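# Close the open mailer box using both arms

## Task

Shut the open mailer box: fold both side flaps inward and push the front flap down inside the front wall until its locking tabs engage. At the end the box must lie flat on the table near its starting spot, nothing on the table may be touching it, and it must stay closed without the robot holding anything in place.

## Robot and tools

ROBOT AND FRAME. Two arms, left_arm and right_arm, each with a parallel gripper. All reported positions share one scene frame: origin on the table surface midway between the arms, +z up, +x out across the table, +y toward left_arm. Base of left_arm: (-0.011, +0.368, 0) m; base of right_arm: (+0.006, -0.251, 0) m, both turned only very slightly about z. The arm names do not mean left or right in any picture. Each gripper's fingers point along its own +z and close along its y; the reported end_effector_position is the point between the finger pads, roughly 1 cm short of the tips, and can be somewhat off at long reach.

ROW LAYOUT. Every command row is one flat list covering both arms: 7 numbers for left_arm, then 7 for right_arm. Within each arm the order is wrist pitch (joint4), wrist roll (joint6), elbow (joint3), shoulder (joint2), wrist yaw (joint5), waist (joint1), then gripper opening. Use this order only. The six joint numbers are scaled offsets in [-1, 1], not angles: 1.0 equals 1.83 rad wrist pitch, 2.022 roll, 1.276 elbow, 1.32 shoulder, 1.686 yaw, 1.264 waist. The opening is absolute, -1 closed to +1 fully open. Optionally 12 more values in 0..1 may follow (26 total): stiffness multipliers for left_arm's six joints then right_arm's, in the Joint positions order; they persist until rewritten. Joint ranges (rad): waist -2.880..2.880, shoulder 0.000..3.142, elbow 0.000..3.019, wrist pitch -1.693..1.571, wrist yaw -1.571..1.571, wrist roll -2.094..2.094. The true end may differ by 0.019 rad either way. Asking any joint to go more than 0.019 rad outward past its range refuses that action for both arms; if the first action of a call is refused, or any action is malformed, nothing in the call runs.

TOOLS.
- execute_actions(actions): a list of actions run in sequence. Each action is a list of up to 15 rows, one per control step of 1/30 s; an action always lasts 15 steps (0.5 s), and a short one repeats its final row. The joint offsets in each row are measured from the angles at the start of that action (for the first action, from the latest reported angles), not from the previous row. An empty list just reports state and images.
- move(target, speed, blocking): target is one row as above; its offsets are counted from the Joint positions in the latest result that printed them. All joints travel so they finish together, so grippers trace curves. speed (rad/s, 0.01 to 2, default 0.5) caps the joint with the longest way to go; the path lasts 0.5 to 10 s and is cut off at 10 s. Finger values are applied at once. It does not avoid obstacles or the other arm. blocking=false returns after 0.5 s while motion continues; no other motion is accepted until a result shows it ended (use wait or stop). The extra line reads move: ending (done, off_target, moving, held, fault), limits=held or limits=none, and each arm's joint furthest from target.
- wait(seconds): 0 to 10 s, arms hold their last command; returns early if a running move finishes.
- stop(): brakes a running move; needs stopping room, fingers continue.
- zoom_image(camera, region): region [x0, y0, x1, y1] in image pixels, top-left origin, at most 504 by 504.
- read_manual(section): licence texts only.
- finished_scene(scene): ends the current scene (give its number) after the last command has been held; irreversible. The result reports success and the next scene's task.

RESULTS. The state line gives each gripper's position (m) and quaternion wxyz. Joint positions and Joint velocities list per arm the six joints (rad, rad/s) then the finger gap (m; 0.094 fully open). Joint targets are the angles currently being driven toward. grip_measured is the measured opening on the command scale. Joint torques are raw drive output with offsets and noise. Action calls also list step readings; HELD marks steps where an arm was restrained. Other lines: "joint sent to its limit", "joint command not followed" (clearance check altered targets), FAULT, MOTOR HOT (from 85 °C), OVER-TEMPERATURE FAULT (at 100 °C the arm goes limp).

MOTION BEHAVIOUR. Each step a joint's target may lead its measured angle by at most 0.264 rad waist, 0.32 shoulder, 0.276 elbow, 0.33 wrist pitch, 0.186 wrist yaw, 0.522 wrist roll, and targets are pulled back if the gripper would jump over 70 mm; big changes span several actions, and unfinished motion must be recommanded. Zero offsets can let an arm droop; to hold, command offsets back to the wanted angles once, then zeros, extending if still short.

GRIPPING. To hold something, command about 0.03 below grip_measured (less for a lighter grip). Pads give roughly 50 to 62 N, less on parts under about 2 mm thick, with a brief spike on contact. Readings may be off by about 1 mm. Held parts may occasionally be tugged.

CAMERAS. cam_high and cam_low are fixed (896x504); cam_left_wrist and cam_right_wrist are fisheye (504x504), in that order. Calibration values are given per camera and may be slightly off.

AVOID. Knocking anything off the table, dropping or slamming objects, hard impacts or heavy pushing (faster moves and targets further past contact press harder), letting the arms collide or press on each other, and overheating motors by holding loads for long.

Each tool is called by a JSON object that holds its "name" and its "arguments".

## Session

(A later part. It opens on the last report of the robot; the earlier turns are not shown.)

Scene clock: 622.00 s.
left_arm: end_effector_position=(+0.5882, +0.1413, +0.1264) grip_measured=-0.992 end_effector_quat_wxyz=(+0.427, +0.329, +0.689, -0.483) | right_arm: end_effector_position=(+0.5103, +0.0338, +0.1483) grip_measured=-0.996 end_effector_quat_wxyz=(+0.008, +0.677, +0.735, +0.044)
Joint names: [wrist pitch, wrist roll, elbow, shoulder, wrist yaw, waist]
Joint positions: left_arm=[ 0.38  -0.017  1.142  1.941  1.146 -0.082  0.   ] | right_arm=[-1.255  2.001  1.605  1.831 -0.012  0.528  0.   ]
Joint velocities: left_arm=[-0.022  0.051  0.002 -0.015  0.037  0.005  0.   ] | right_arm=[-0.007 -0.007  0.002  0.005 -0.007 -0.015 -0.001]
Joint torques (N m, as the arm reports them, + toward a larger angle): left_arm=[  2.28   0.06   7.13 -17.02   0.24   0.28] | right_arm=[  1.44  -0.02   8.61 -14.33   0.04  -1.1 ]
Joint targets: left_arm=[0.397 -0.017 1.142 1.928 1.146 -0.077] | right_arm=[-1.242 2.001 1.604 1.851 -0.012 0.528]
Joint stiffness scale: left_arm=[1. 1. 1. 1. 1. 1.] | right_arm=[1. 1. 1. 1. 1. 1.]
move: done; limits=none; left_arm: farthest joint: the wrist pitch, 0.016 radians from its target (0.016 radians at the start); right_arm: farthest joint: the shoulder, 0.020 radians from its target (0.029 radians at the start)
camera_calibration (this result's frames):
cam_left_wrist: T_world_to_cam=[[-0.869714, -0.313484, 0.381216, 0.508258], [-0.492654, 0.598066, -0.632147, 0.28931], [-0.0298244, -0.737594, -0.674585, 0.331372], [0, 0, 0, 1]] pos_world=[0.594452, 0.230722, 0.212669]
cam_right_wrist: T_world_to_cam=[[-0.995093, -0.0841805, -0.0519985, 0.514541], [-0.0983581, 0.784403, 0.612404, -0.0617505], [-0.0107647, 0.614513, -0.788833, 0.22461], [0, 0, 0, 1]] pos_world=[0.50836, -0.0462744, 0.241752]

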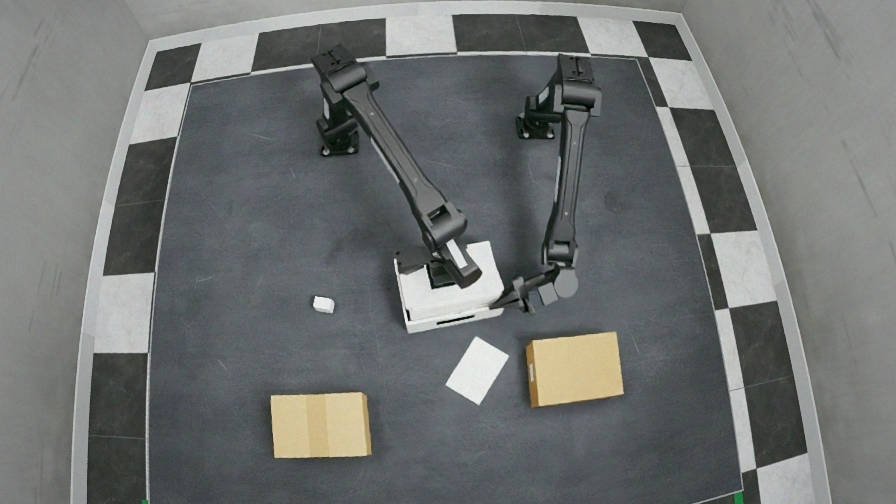

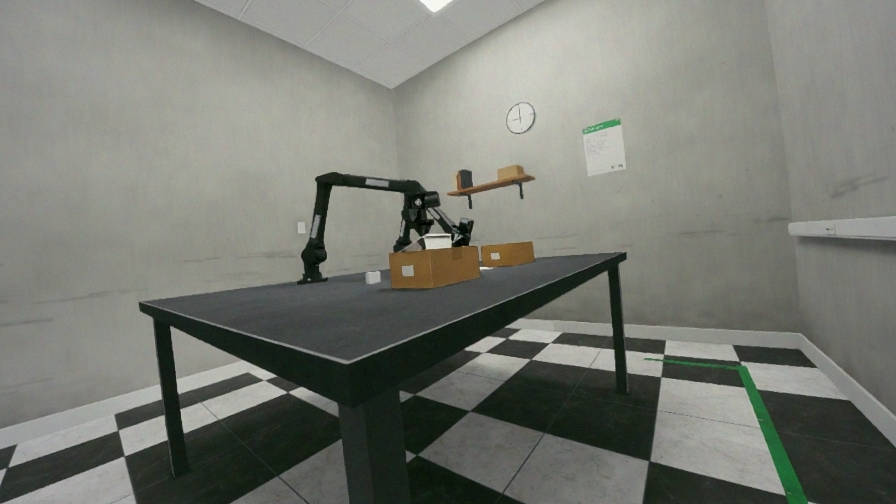

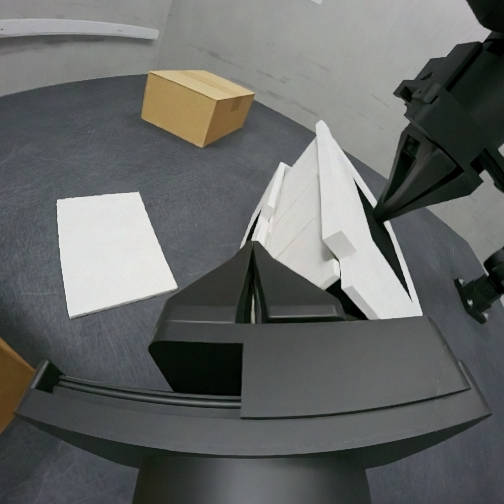

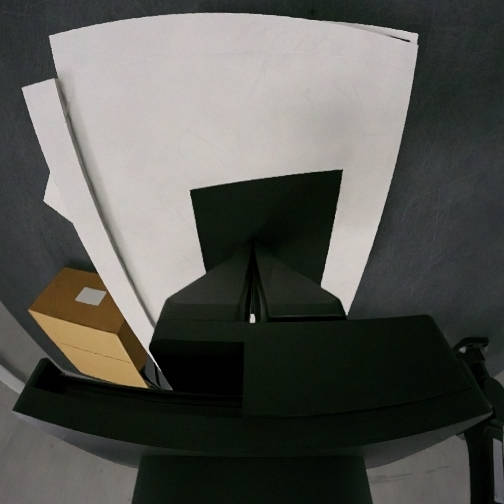

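{"name": "move", "arguments": {"target": [0.009,0,0,-0.01,0,0.11,-1, 0.007,0,0,0.01,0,0,-1], "speed": 0.12}}

{"name": "move", "arguments": {"target": [0.009,0,0,-0.01,0,0,-1, 0.012,0,0.135,0.14,0,-0.03,-1], "speed": 0.06}}

Scene clock: 631.60 s.
left_arm: end_effector_position=(+0.6126, +0.2262, +0.1250) grip_measured=-0.992 end_effector_quat_wxyz=(+0.458, +0.280, +0.711, -0.453) | right_arm: end_effector_position=(+0.5103, +0.0338, +0.1483) grip_measured=-0.996 end_effector_quat_wxyz=(+0.008, +0.677, +0.735, +0.044)
Joint names: [wrist pitch, wrist roll, elbow, shoulder, wrist yaw, waist]
Joint positions: left_arm=[ 0.38  -0.017  1.139  1.941  1.146  0.057  0.   ] | right_arm=[-1.255  2.001  1.605  1.831 -0.012  0.528  0.   ]
Joint velocities: left_arm=[-0.007  0.037 -0.002 -0.005 -0.051 -0.005 -0.   ] | right_arm=[ 0.007 -0.007 -0.007  0.005 -0.037 -0.005  0.001]
Joint torques (N m, as the arm reports them, + toward a larger angle): left_arm=[  2.3    0.06   7.41 -17.04   0.25  -0.27] | right_arm=[  1.43   0.02   8.96 -14.42  -0.03  -0.07]
Joint targets: left_arm=[0.397 -0.017 1.142 1.928 1.146 0.057] | right_arm=[-1.243 2.001 1.605 1.844 -0.012 0.528]
Joint stiffness scale: left_arm=[1. 1. 1. 1. 1. 1.] | right_arm=[1. 1. 1. 1. 1. 1.]
move: done; limits=none; left_arm: farthest joint: the wrist pitch, 0.016 radians from its target (0.016 radians at the start); right_arm: farthest joint: the shoulder, 0.013 radians from its target (0.013 radians at the start)
camera_calibration (this result's frames):
cam_left_wrist: T_world_to_cam=[[-0.816804, -0.4305, 0.384057, 0.550319], [-0.572657, 0.524285, -0.630229, 0.315185], [0.0699581, -0.734707, -0.674768, 0.332011], [0, 0, 0, 1]] pos_world=[0.606769, 0.315597, 0.211315]
cam_right_wrist: T_world_to_cam=[[-0.995093, -0.0841805, -0.0519985, 0.514541], [-0.0983581, 0.784403, 0.612404, -0.0617505], [-0.0107647, 0.614513, -0.788833, 0.22461], [0, 0, 0, 1]] pos_world=[0.50836, -0.0462744, 0.241752]

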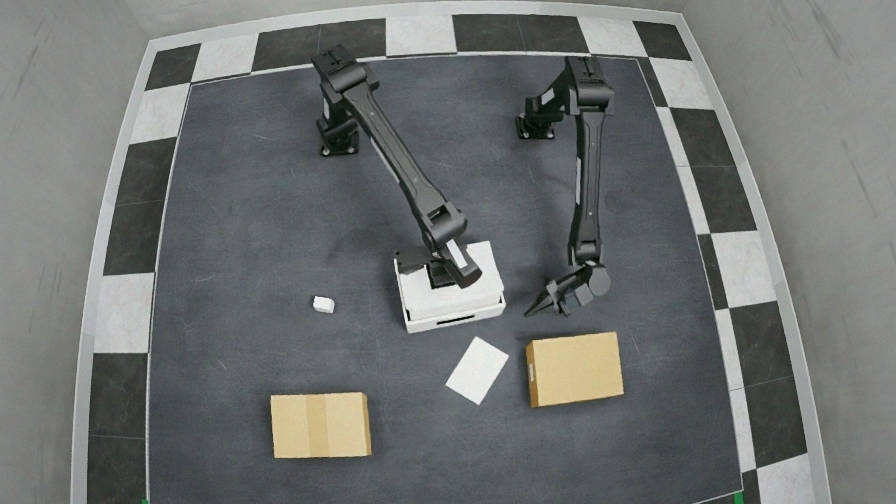

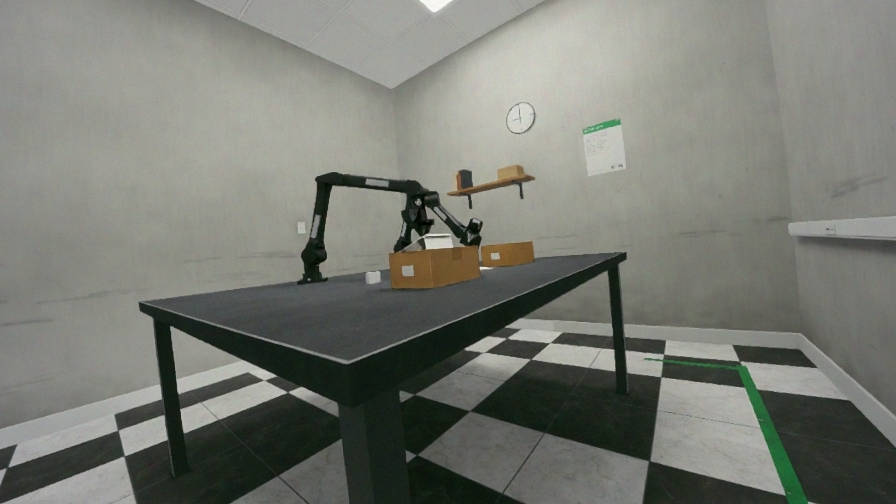

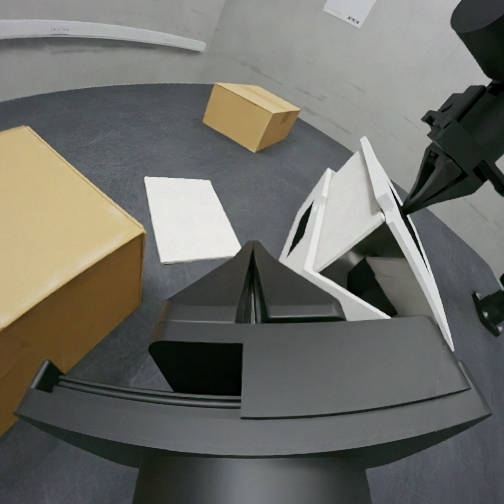

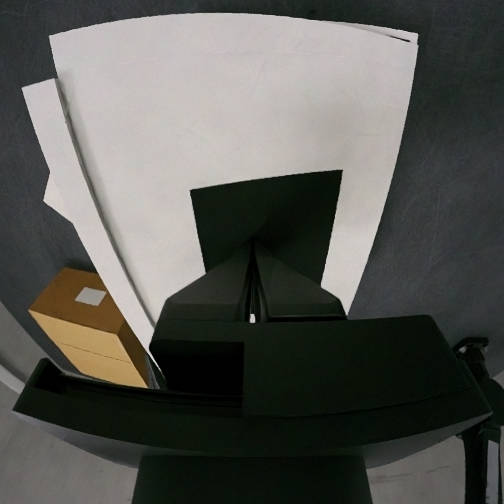

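Scene clock: 634.97 s.
left_arm: end_effector_position=(+0.6115, +0.2262, +0.1237) grip_measured=-0.992 end_effector_quat_wxyz=(+0.457, +0.279, +0.712, -0.454) | right_arm: end_effector_position=(+0.5573, +0.0455, +0.1124) grip_measured=-0.996 end_effector_quat_wxyz=(+0.007, +0.684, +0.728, +0.038)
Joint names: [wrist pitch, wrist roll, elbow, shoulder, wrist yaw, waist]
Joint positions: left_arm=[ 0.38  -0.017  1.136  1.941  1.146  0.057  0.   ] | right_arm=[-1.251  2.001  1.742  1.985 -0.012  0.507  0.   ]
Joint velocities: left_arm=[ 0.012  0.022 -0.002 -0.005 -0.037 -0.024 -0.   ] | right_arm=[-0.002  0.007 -0.012 -0.015  0.051 -0.005 -0.001]
Joint torques (N m, as the arm reports them, + toward a larger angle): left_arm=[  2.3    0.05   7.35 -16.91   0.25  -0.06] | right_arm=[  1.59   0.01  11.47 -14.6   -0.03  -1.58]
Joint targets: left_arm=[0.397 -0.017 1.139 1.928 1.146 0.057] | right_arm=[-1.234 2.001 1.777 2.016 -0.012 0.490]
Joint stiffness scale: left_arm=[1. 1. 1. 1. 1. 1.] | right_arm=[1. 1. 1. 1. 1. 1.]
move: off_target (right_arm); limits=none; left_arm: farthest joint: the wrist pitch, 0.016 radians from its target (0.016 radians at the start); right_arm: farthest joint: the elbow, 0.036 radians from its target (0.172 radians at the start)
camera_calibration (this result's frames):
cam_left_wrist: T_world_to_cam=[[-0.815481, -0.430468, 0.386895, 0.548725], [-0.574817, 0.524233, -0.628303, 0.314777], [0.0676419, -0.734763, -0.674943, 0.332601], [0, 0, 0, 1]] pos_world=[0.605916, 0.315576, 0.209963]
cam_right_wrist: T_world_to_cam=[[-0.997143, -0.0639478, -0.0402091, 0.559351], [-0.0751999, 0.79, 0.608478, -0.0569594], [-0.00714569, 0.609763, -0.792551, 0.188201], [0, 0, 0, 1]] pos_world=[0.554815, -0.033991, 0.206309]

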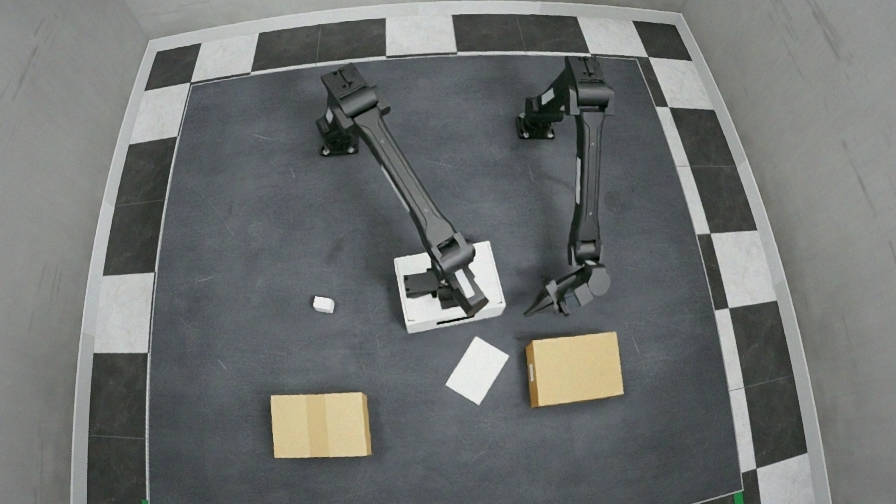

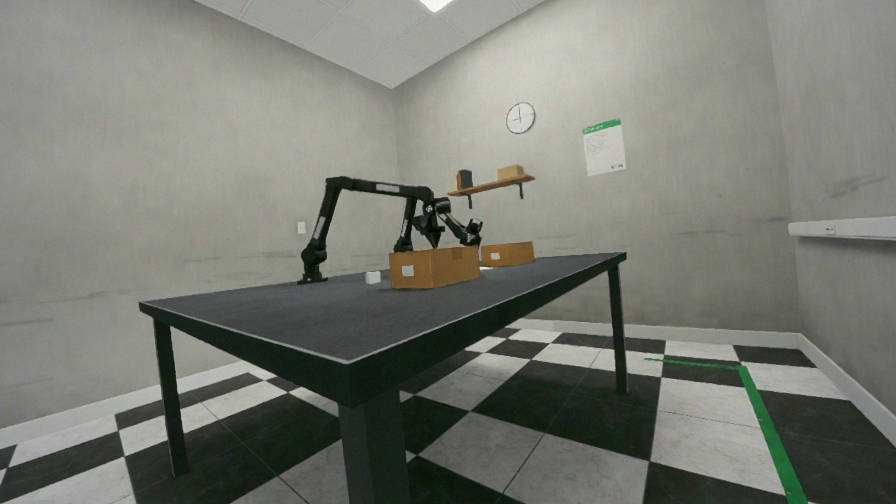

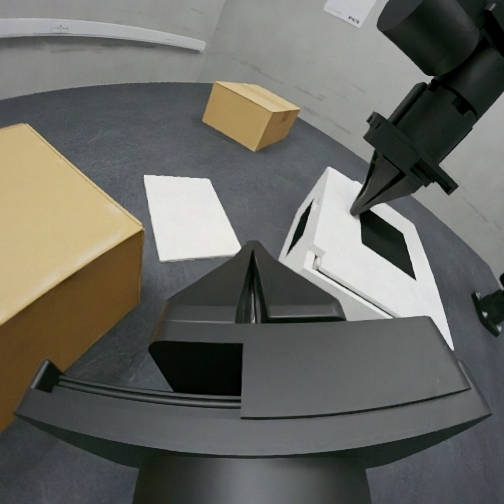

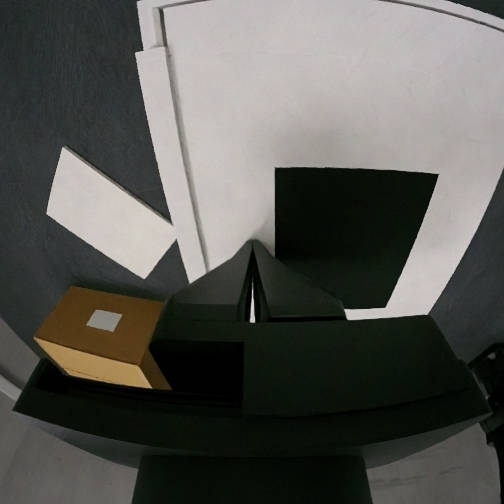

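Nearly closed; press down.

{"name": "move", "arguments": {"target": [0.009,0,0,-0.01,0,0,-1, 0.02,0,-0.03,0.03,0,0,-1], "speed": 0.04}}

{"name": "move", "arguments": {"target": [0.009,0,0,-0.01,0,0,-1, -0.02,0,0.06,-0.04,0,0,-1], "speed": 0.1}}

{"name": "zoom_image", "arguments": {"camera": "cam_left_wrist", "region": [250, 130, 470, 330]}}

Scene clock: 643.60 s.
left_arm: end_effector_position=(+0.6115, +0.2262, +0.1237) grip_measured=-0.992 end_effector_quat_wxyz=(+0.457, +0.279, +0.712, -0.454) | right_arm: end_effector_position=(+0.5569, +0.0453, +0.1105) grip_measured=-0.996 end_effector_quat_wxyz=(+0.008, +0.684, +0.728, +0.042)
Joint names: [wrist pitch, wrist roll, elbow, shoulder, wrist yaw, waist]
Joint positions: left_arm=[ 0.38  -0.017  1.136  1.941  1.146  0.057  0.   ] | right_arm=[-1.235  2.001  1.728  1.98  -0.012  0.507  0.   ]
Joint velocities: left_arm=[ 0.002  0.037 -0.012  0.005 -0.007 -0.015  0.   ] | right_arm=[-0.002 -0.051 -0.012 -0.015 -0.051 -0.005 -0.001]
Joint torques (N m, as the arm reports them, + toward a larger angle): left_arm=[  2.31   0.06   7.07 -16.99   0.24  -0.05] | right_arm=[  1.49   0.02   6.6  -13.49   0.    -0.28]
Joint targets: left_arm=[0.397 -0.017 1.136 1.928 1.146 0.057] | right_arm=[-1.214 2.001 1.703 2.025 -0.012 0.507]
Joint stiffness scale: left_arm=[1. 1. 1. 1. 1. 1.] | right_arm=[1. 1. 1. 1. 1. 1.]
move: off_target (right_arm); limits=none; left_arm: farthest joint: the wrist pitch, 0.016 radians from its target (0.016 radians at the start); right_arm: farthest joint: the shoulder, 0.044 radians from its target (0.039 radians at the start)
camera_calibration (this result's frames):
cam_left_wrist: T_world_to_cam=[[-0.815481, -0.430468, 0.386895, 0.548725], [-0.574817, 0.524233, -0.628303, 0.314777], [0.0676419, -0.734763, -0.674943, 0.332601], [0, 0, 0, 1]] pos_world=[0.605916, 0.315576, 0.209963]
cam_right_wrist: T_world_to_cam=[[-0.996849, -0.0637905, -0.047145, 0.559413], [-0.0793004, 0.787804, 0.6108, -0.0535239], [-0.0018222, 0.612614, -0.79038, 0.183505], [0, 0, 0, 1]] pos_world=[0.553741, -0.0345661, 0.204105]

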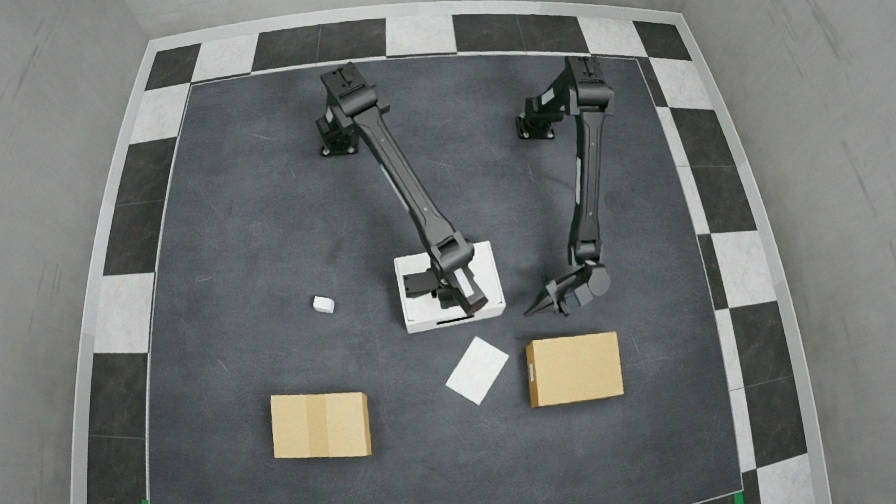

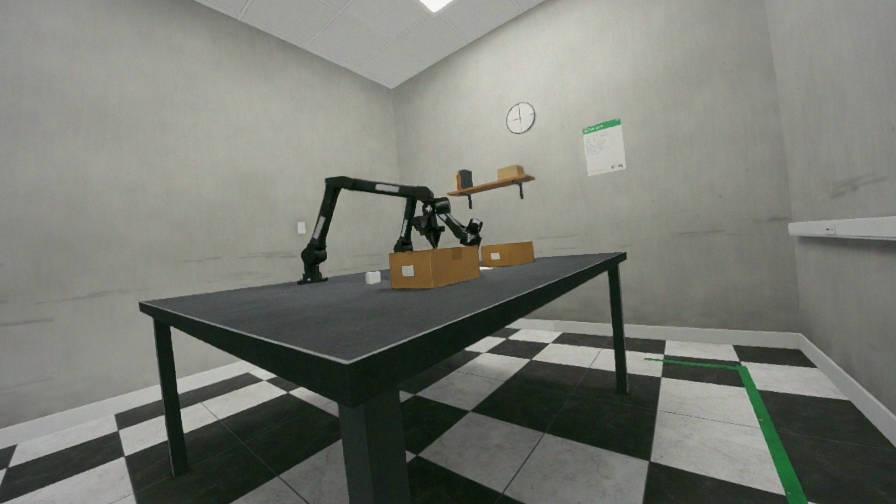

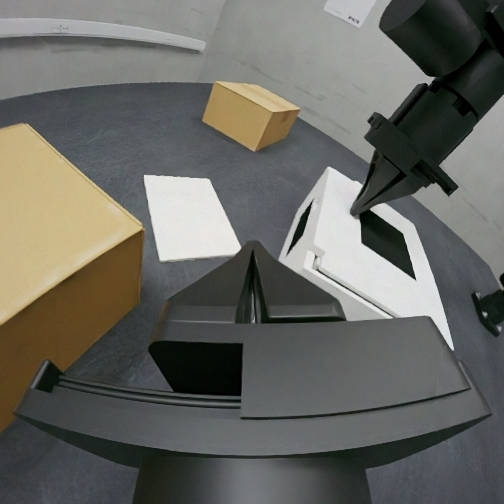

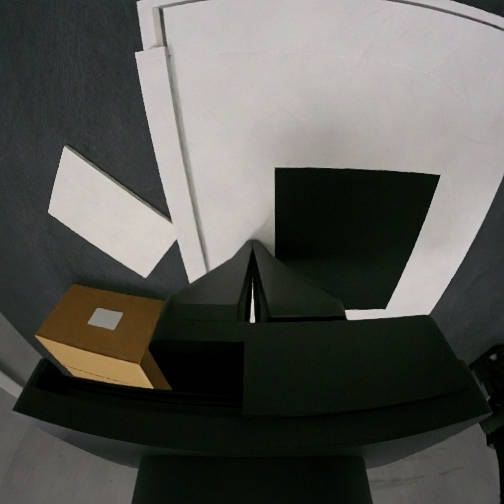

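Scene clock: 644.80 s.
left_arm: end_effector_position=(+0.6115, +0.2262, +0.1237) grip_measured=-0.992 end_effector_quat_wxyz=(+0.457, +0.279, +0.712, -0.454) | right_arm: end_effector_position=(+0.5619, +0.0479, +0.1528) grip_measured=-0.996 end_effector_quat_wxyz=(+0.017, +0.683, +0.727, +0.069)
Joint names: [wrist pitch, wrist roll, elbow, shoulder, wrist yaw, waist]
Joint positions: left_arm=[ 0.38  -0.017  1.136  1.941  1.146  0.057  0.   ] | right_arm=[-1.26   2.001  1.765  1.934 -0.012  0.507  0.   ]
Joint velocities: left_arm=[-0.002 -0.007  0.007 -0.015 -0.037 -0.005  0.   ] | right_arm=[-0.012  0.037  0.002  0.005 -0.022  0.005 -0.001]
Joint torques (N m, as the arm reports them, + toward a larger angle): left_arm=[  2.3    0.05   7.09 -16.94   0.24  -0.11] | right_arm=[  0.5   -0.04  12.11 -17.2    0.05  -0.27]
Joint targets: left_arm=[0.397 -0.017 1.136 1.928 1.146 0.057] | right_arm=[-1.271 2.001 1.805 1.927 -0.012 0.507]
Joint stiffness scale: left_arm=[1. 1. 1. 1. 1. 1.] | right_arm=[1. 1. 1. 1. 1. 1.]
move: off_target (right_arm); limits=none; left_arm: farthest joint: the wrist pitch, 0.016 radians from its target (0.016 radians at the start); right_arm: farthest joint: the elbow, 0.039 radians from its target (0.076 radians at the start)
camera_calibration (this result's frames):
cam_left_wrist: T_world_to_cam=[[-0.815481, -0.430468, 0.386895, 0.548725], [-0.574817, 0.524233, -0.628303, 0.314777], [0.0676419, -0.734763, -0.674943, 0.332601], [0, 0, 0, 1]] pos_world=[0.605916, 0.315576, 0.209963]
cam_right_wrist: T_world_to_cam=[[-0.993094, -0.0617798, -0.0997392, 0.572422], [-0.110953, 0.770856, 0.627272, -0.0650387], [0.0381319, 0.634006, -0.772387, 0.189122], [0, 0, 0, 1]] pos_world=[0.554041, -0.034405, 0.243966]

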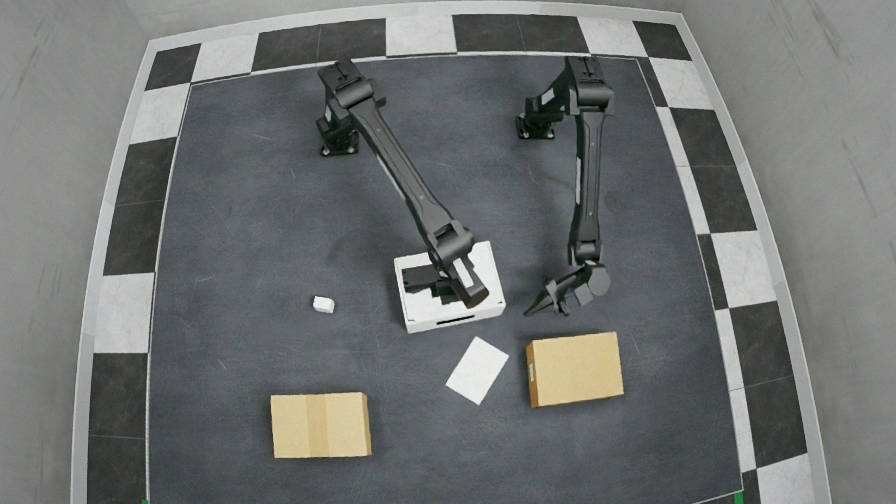

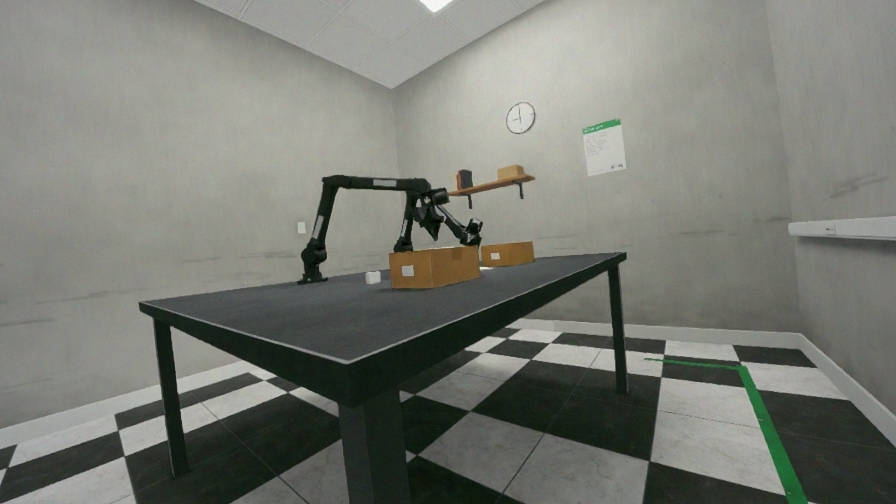

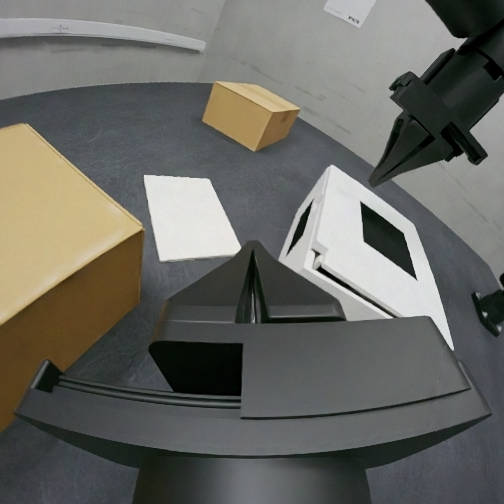

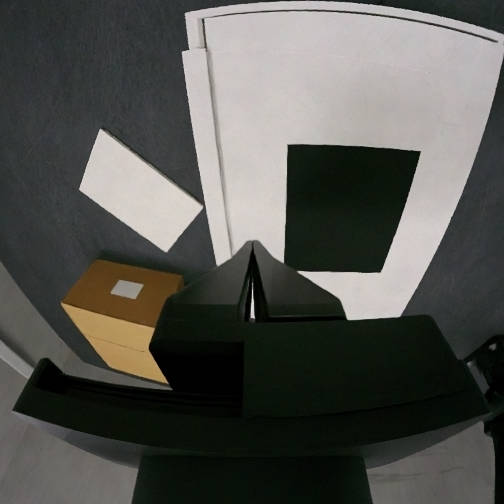

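Region (250, 130, 470, 330) of cam_left_wrist's 504x504 image, scaled by 2.291, with more detail than that image has; it fills the top 458 rows of this view, and the rest is white.

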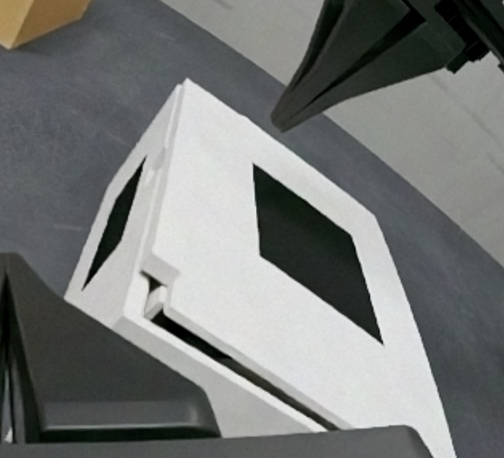

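{"name": "move", "arguments": {"target": [0.009,0,-0.2,-0.2,0,0.05,-1, -0.154,-0.8,0.43,0.23,0,-0.035,1], "speed": 0.7}}

{"name": "move", "arguments": {"target": [0.009,0,0,0,0,0,-1, 0.13,0,-0.16,0.02,0,0,1], "speed": 0.2}}

Scene clock: 666.70 s.
left_arm: end_effector_position=(+0.5289, +0.2540, +0.1518) grip_measured=-0.992 end_effector_quat_wxyz=(+0.461, +0.253, +0.725, -0.444) | right_arm: end_effector_position=(+0.6393, +0.0655, +0.1638) grip_measured=+1.000 end_effector_quat_wxyz=(+0.037, -0.033, +0.998, +0.023)
Joint names: [wrist pitch, wrist roll, elbow, shoulder, wrist yaw, waist]
Joint positions: left_arm=[ 0.38  -0.017  0.877  1.707  1.146  0.113  0.   ] | right_arm=[-1.531  0.396  2.268  2.221 -0.012  0.477  0.094]
Joint velocities: left_arm=[-0.012 -0.022  0.002 -0.005 -0.037  0.005  0.001] | right_arm=[ 0.002 -0.051 -0.002 -0.005 -0.081 -0.005  0.   ]
Joint torques (N m, as the arm reports them, + toward a larger angle): left_arm=[  2.3    0.05   7.27 -14.87   0.26   0.49] | right_arm=[  0.45  -0.13  12.77 -18.99  -0.06  -1.09]
Joint targets: left_arm=[0.397 -0.017 0.880 1.677 1.146 0.120] | right_arm=[-1.542 0.384 2.314 2.238 -0.012 0.463]
Joint stiffness scale: left_arm=[1. 1. 1. 1. 1. 1.] | right_arm=[1. 1. 1. 1. 1. 1.]
move: off_target (left_arm, right_arm); limits=none; left_arm: farthest joint: the shoulder, 0.030 radians from its target (0.264 radians at the start); right_arm: farthest joint: the elbow, 0.046 radians from its target (0.548 radians at the start)
camera_calibration (this result's frames):
cam_left_wrist: T_world_to_cam=[[-0.780568, -0.474731, 0.406625, 0.47228], [-0.618184, 0.489992, -0.614619, 0.299879], [0.092536, -0.731121, -0.675943, 0.363712], [0, 0, 0, 1]] pos_world=[0.52037, 0.343186, 0.238119]
cam_right_wrist: T_world_to_cam=[[0.0692815, -0.997402, -0.0197069, 0.0204083], [-0.856418, -0.0695961, 0.511571, 0.473691], [-0.511614, -0.0185651, -0.859015, 0.591875], [0, 0, 0, 1]] pos_world=[0.707075, 0.0643105, 0.266504]

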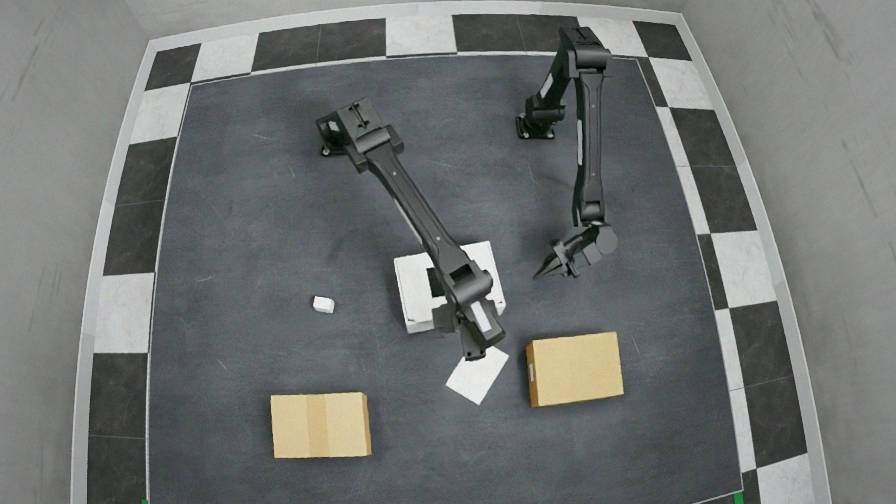

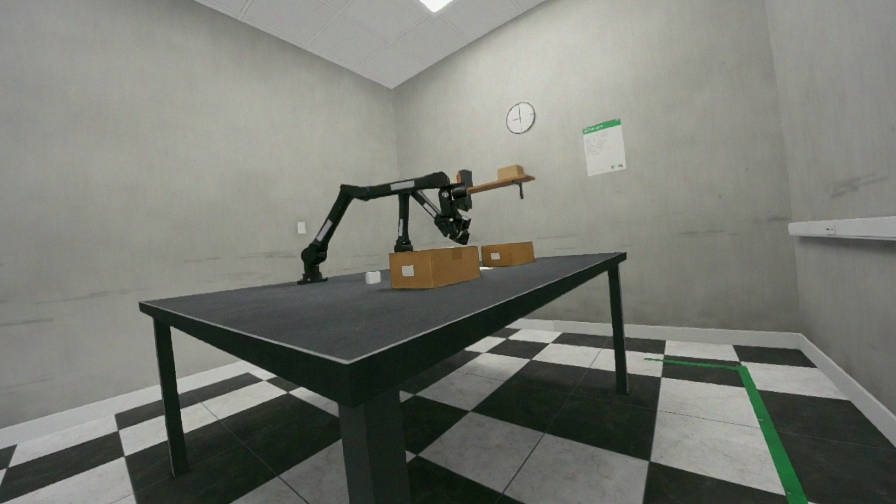

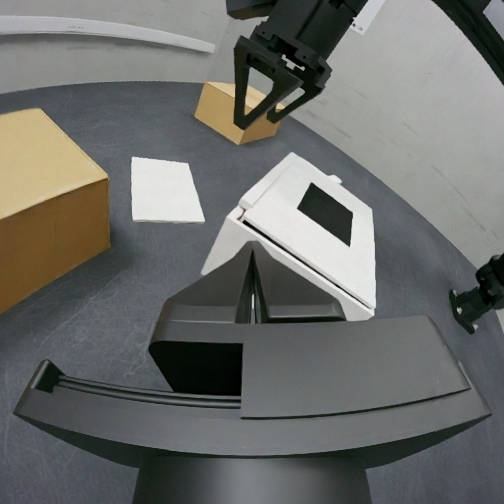

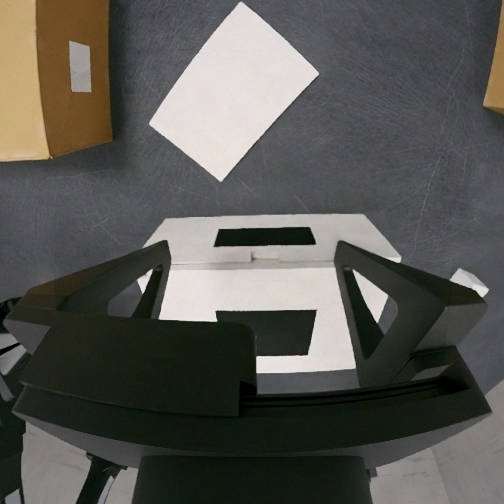

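Scene clock: 668.30 s.
left_arm: end_effector_position=(+0.5278, +0.2540, +0.1506) grip_measured=-0.992 end_effector_quat_wxyz=(+0.460, +0.253, +0.725, -0.445) | right_arm: end_effector_position=(+0.6379, +0.0648, +0.0745) grip_measured=+1.000 end_effector_quat_wxyz=(+0.037, -0.033, +0.998, +0.023)
Joint names: [wrist pitch, wrist roll, elbow, shoulder, wrist yaw, waist]
Joint positions: left_arm=[ 0.38  -0.017  0.874  1.707  1.146  0.113  0.   ] | right_arm=[-1.307  0.396  2.059  2.236 -0.012  0.477  0.094]
Joint velocities: left_arm=[ 0.002 -0.022 -0.002  0.005  0.066  0.005  0.001] | right_arm=[-0.017 -0.051 -0.012  0.005 -0.051 -0.005  0.   ]
Joint torques (N m, as the arm reports them, + toward a larger angle): left_arm=[  2.29   0.06   7.19 -12.67   0.26  -0.05] | right_arm=[  1.58   0.01   9.33 -19.05  -0.05  -0.35]
Joint targets: left_arm=[0.397 -0.017 0.877 1.707 1.146 0.113] | right_arm=[-1.293 0.396 2.063 2.247 -0.012 0.477]
Joint stiffness scale: left_arm=[1. 1. 1. 1. 1. 1.] | right_arm=[1. 1. 1. 1. 1. 1.]
move: done; limits=none; left_arm: farthest joint: the wrist pitch, 0.016 radians from its target (0.016 radians at the start); right_arm: farthest joint: the wrist pitch, 0.014 radians from its target (0.238 radians at the start)
camera_calibration (this result's frames):
cam_left_wrist: T_world_to_cam=[[-0.779327, -0.474631, 0.409114, 0.470846], [-0.620051, 0.489842, -0.612856, 0.299301], [0.0904796, -0.731287, -0.676042, 0.36409], [0, 0, 0, 1]] pos_world=[0.519582, 0.343122, 0.236939]
cam_right_wrist: T_world_to_cam=[[0.069295, -0.997396, -0.0199986, 0.0180874], [-0.856767, -0.0697699, 0.510962, 0.518435], [-0.511027, -0.018273, -0.85937, 0.514132], [0, 0, 0, 1]] pos_world=[0.70566, 0.0636062, 0.17729]

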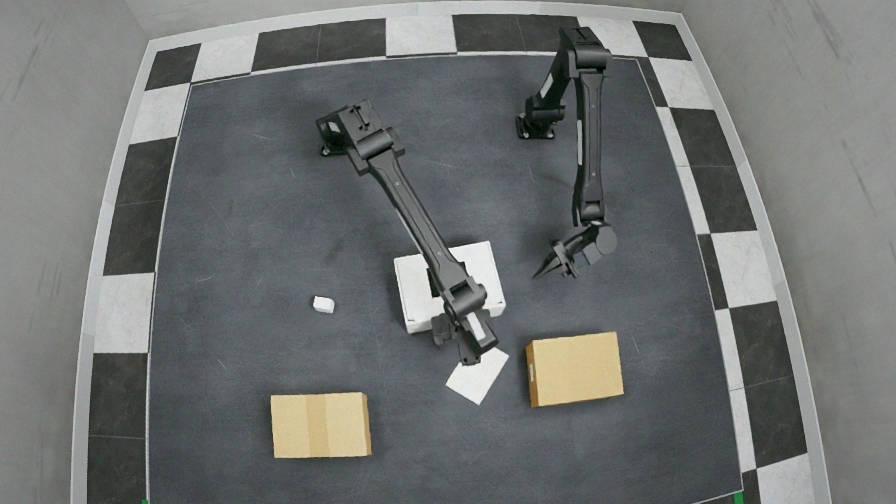

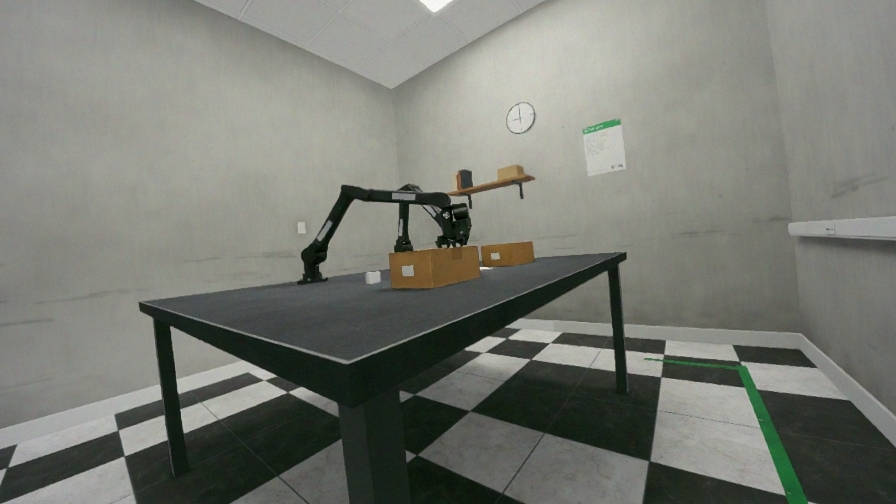

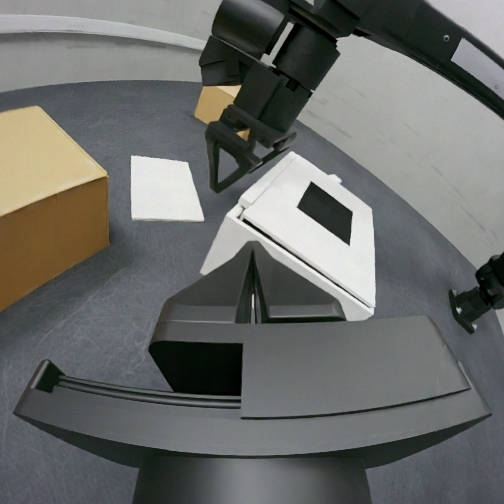

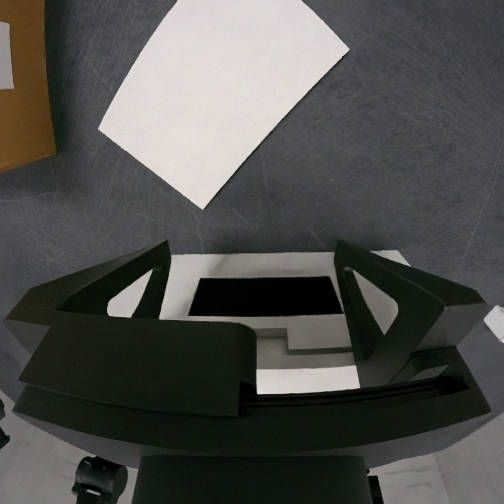

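{"name": "move", "arguments": {"target": [0.15,0,-0.107,0.1,0,0,-1, 0.075,0,-0.235,-0.145,0,0.015,1], "speed": 0.12}}

Scene clock: 684.23 s.
left_arm: end_effector_position=(+0.4905, +0.2510, +0.0807) grip_measured=-0.992 end_effector_quat_wxyz=(+0.463, +0.254, +0.724, -0.444) | right_arm: end_effector_position=(+0.5885, +0.0402, +0.0805) grip_measured=+1.000 end_effector_quat_wxyz=(+0.047, -0.034, +0.998, +0.028)
Joint names: [wrist pitch, wrist roll, elbow, shoulder, wrist yaw, waist]
Joint positions: left_arm=[ 0.638 -0.017  0.736  1.82   1.146  0.113  0.   ] | right_arm=[-1.172  0.395  1.766  2.055 -0.012  0.477  0.094]
Joint velocities: left_arm=[-0.002 -0.051  0.007 -0.005 -0.066 -0.005  0.001] | right_arm=[ 0.002 -0.037 -0.017  0.005 -0.022 -0.015  0.   ]
Joint torques (N m, as the arm reports them, + toward a larger angle): left_arm=[  2.3    0.06   5.35 -10.74   0.26  -0.13] | right_arm=[  0.99   0.03   8.34 -18.67  -0.04   0.43]
Joint targets: left_arm=[0.655 -0.017 0.738 1.839 1.146 0.113] | right_arm=[-1.170 0.396 1.759 2.045 -0.012 0.496]
Joint stiffness scale: left_arm=[1. 1. 1. 1. 1. 1.] | right_arm=[1. 1. 1. 1. 1. 1.]
move: done; limits=none; left_arm: farthest joint: the shoulder, 0.019 radians from its target (0.132 radians at the start); right_arm: farthest joint: the waist, 0.019 radians from its target (0.019 radians at the start)
camera_calibration (this result's frames):
cam_left_wrist: T_world_to_cam=[[-0.781955, -0.474843, 0.403821, 0.4707], [-0.616077, 0.490162, -0.616596, 0.233036], [0.094849, -0.730935, -0.675824, 0.31574], [0, 0, 0, 1]] pos_world=[0.481687, 0.340068, 0.166996]
cam_right_wrist: T_world_to_cam=[[0.0701439, -0.997136, -0.0282714, -0.00276854], [-0.866527, -0.0749474, 0.493472, 0.47865], [-0.494178, -0.0101162, -0.869302, 0.484071], [0, 0, 0, 1]] pos_world=[0.654175, 0.0380099, 0.184525]

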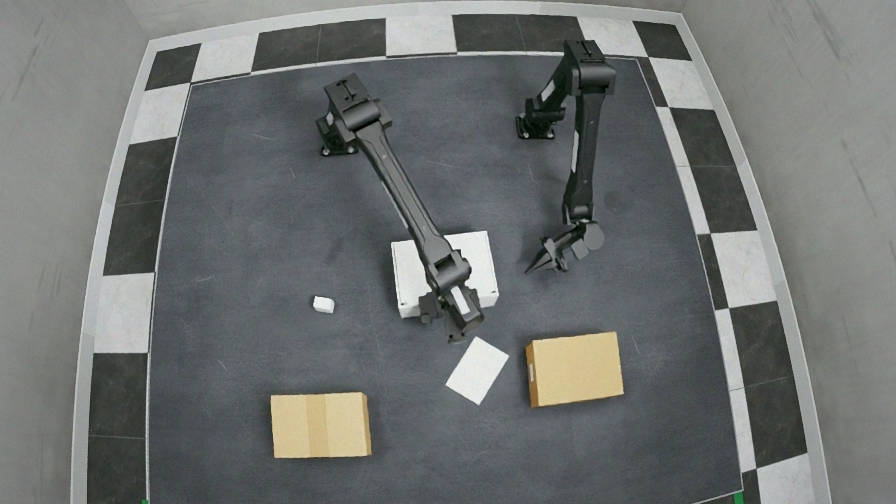

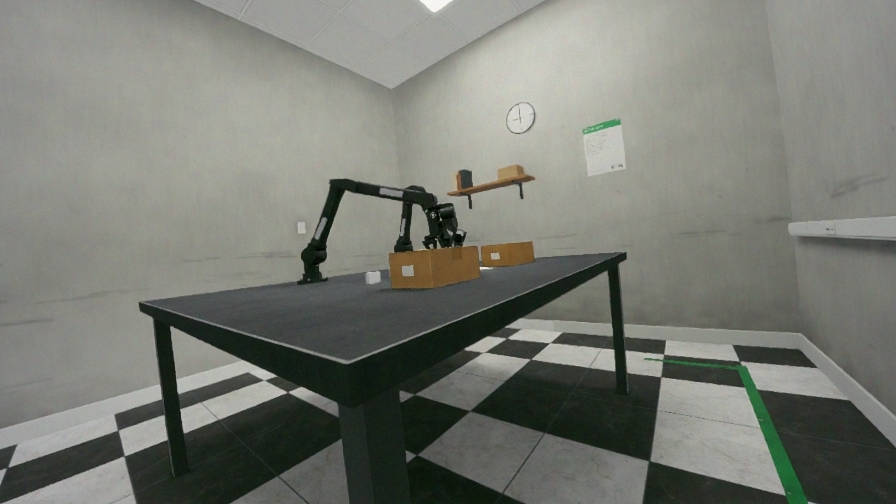

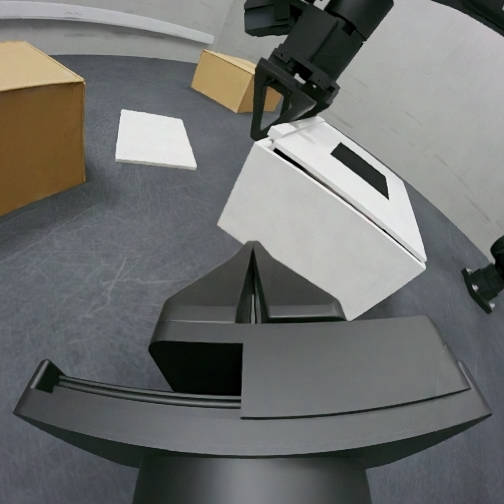

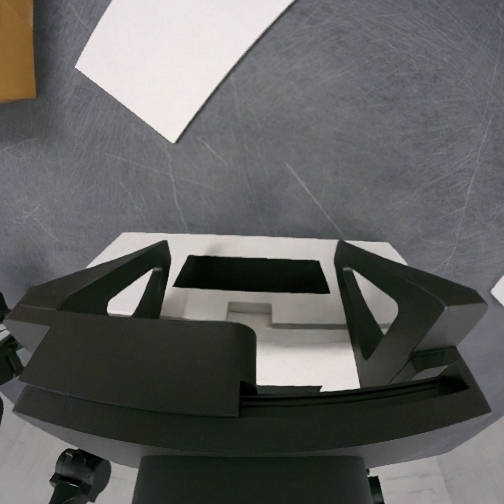

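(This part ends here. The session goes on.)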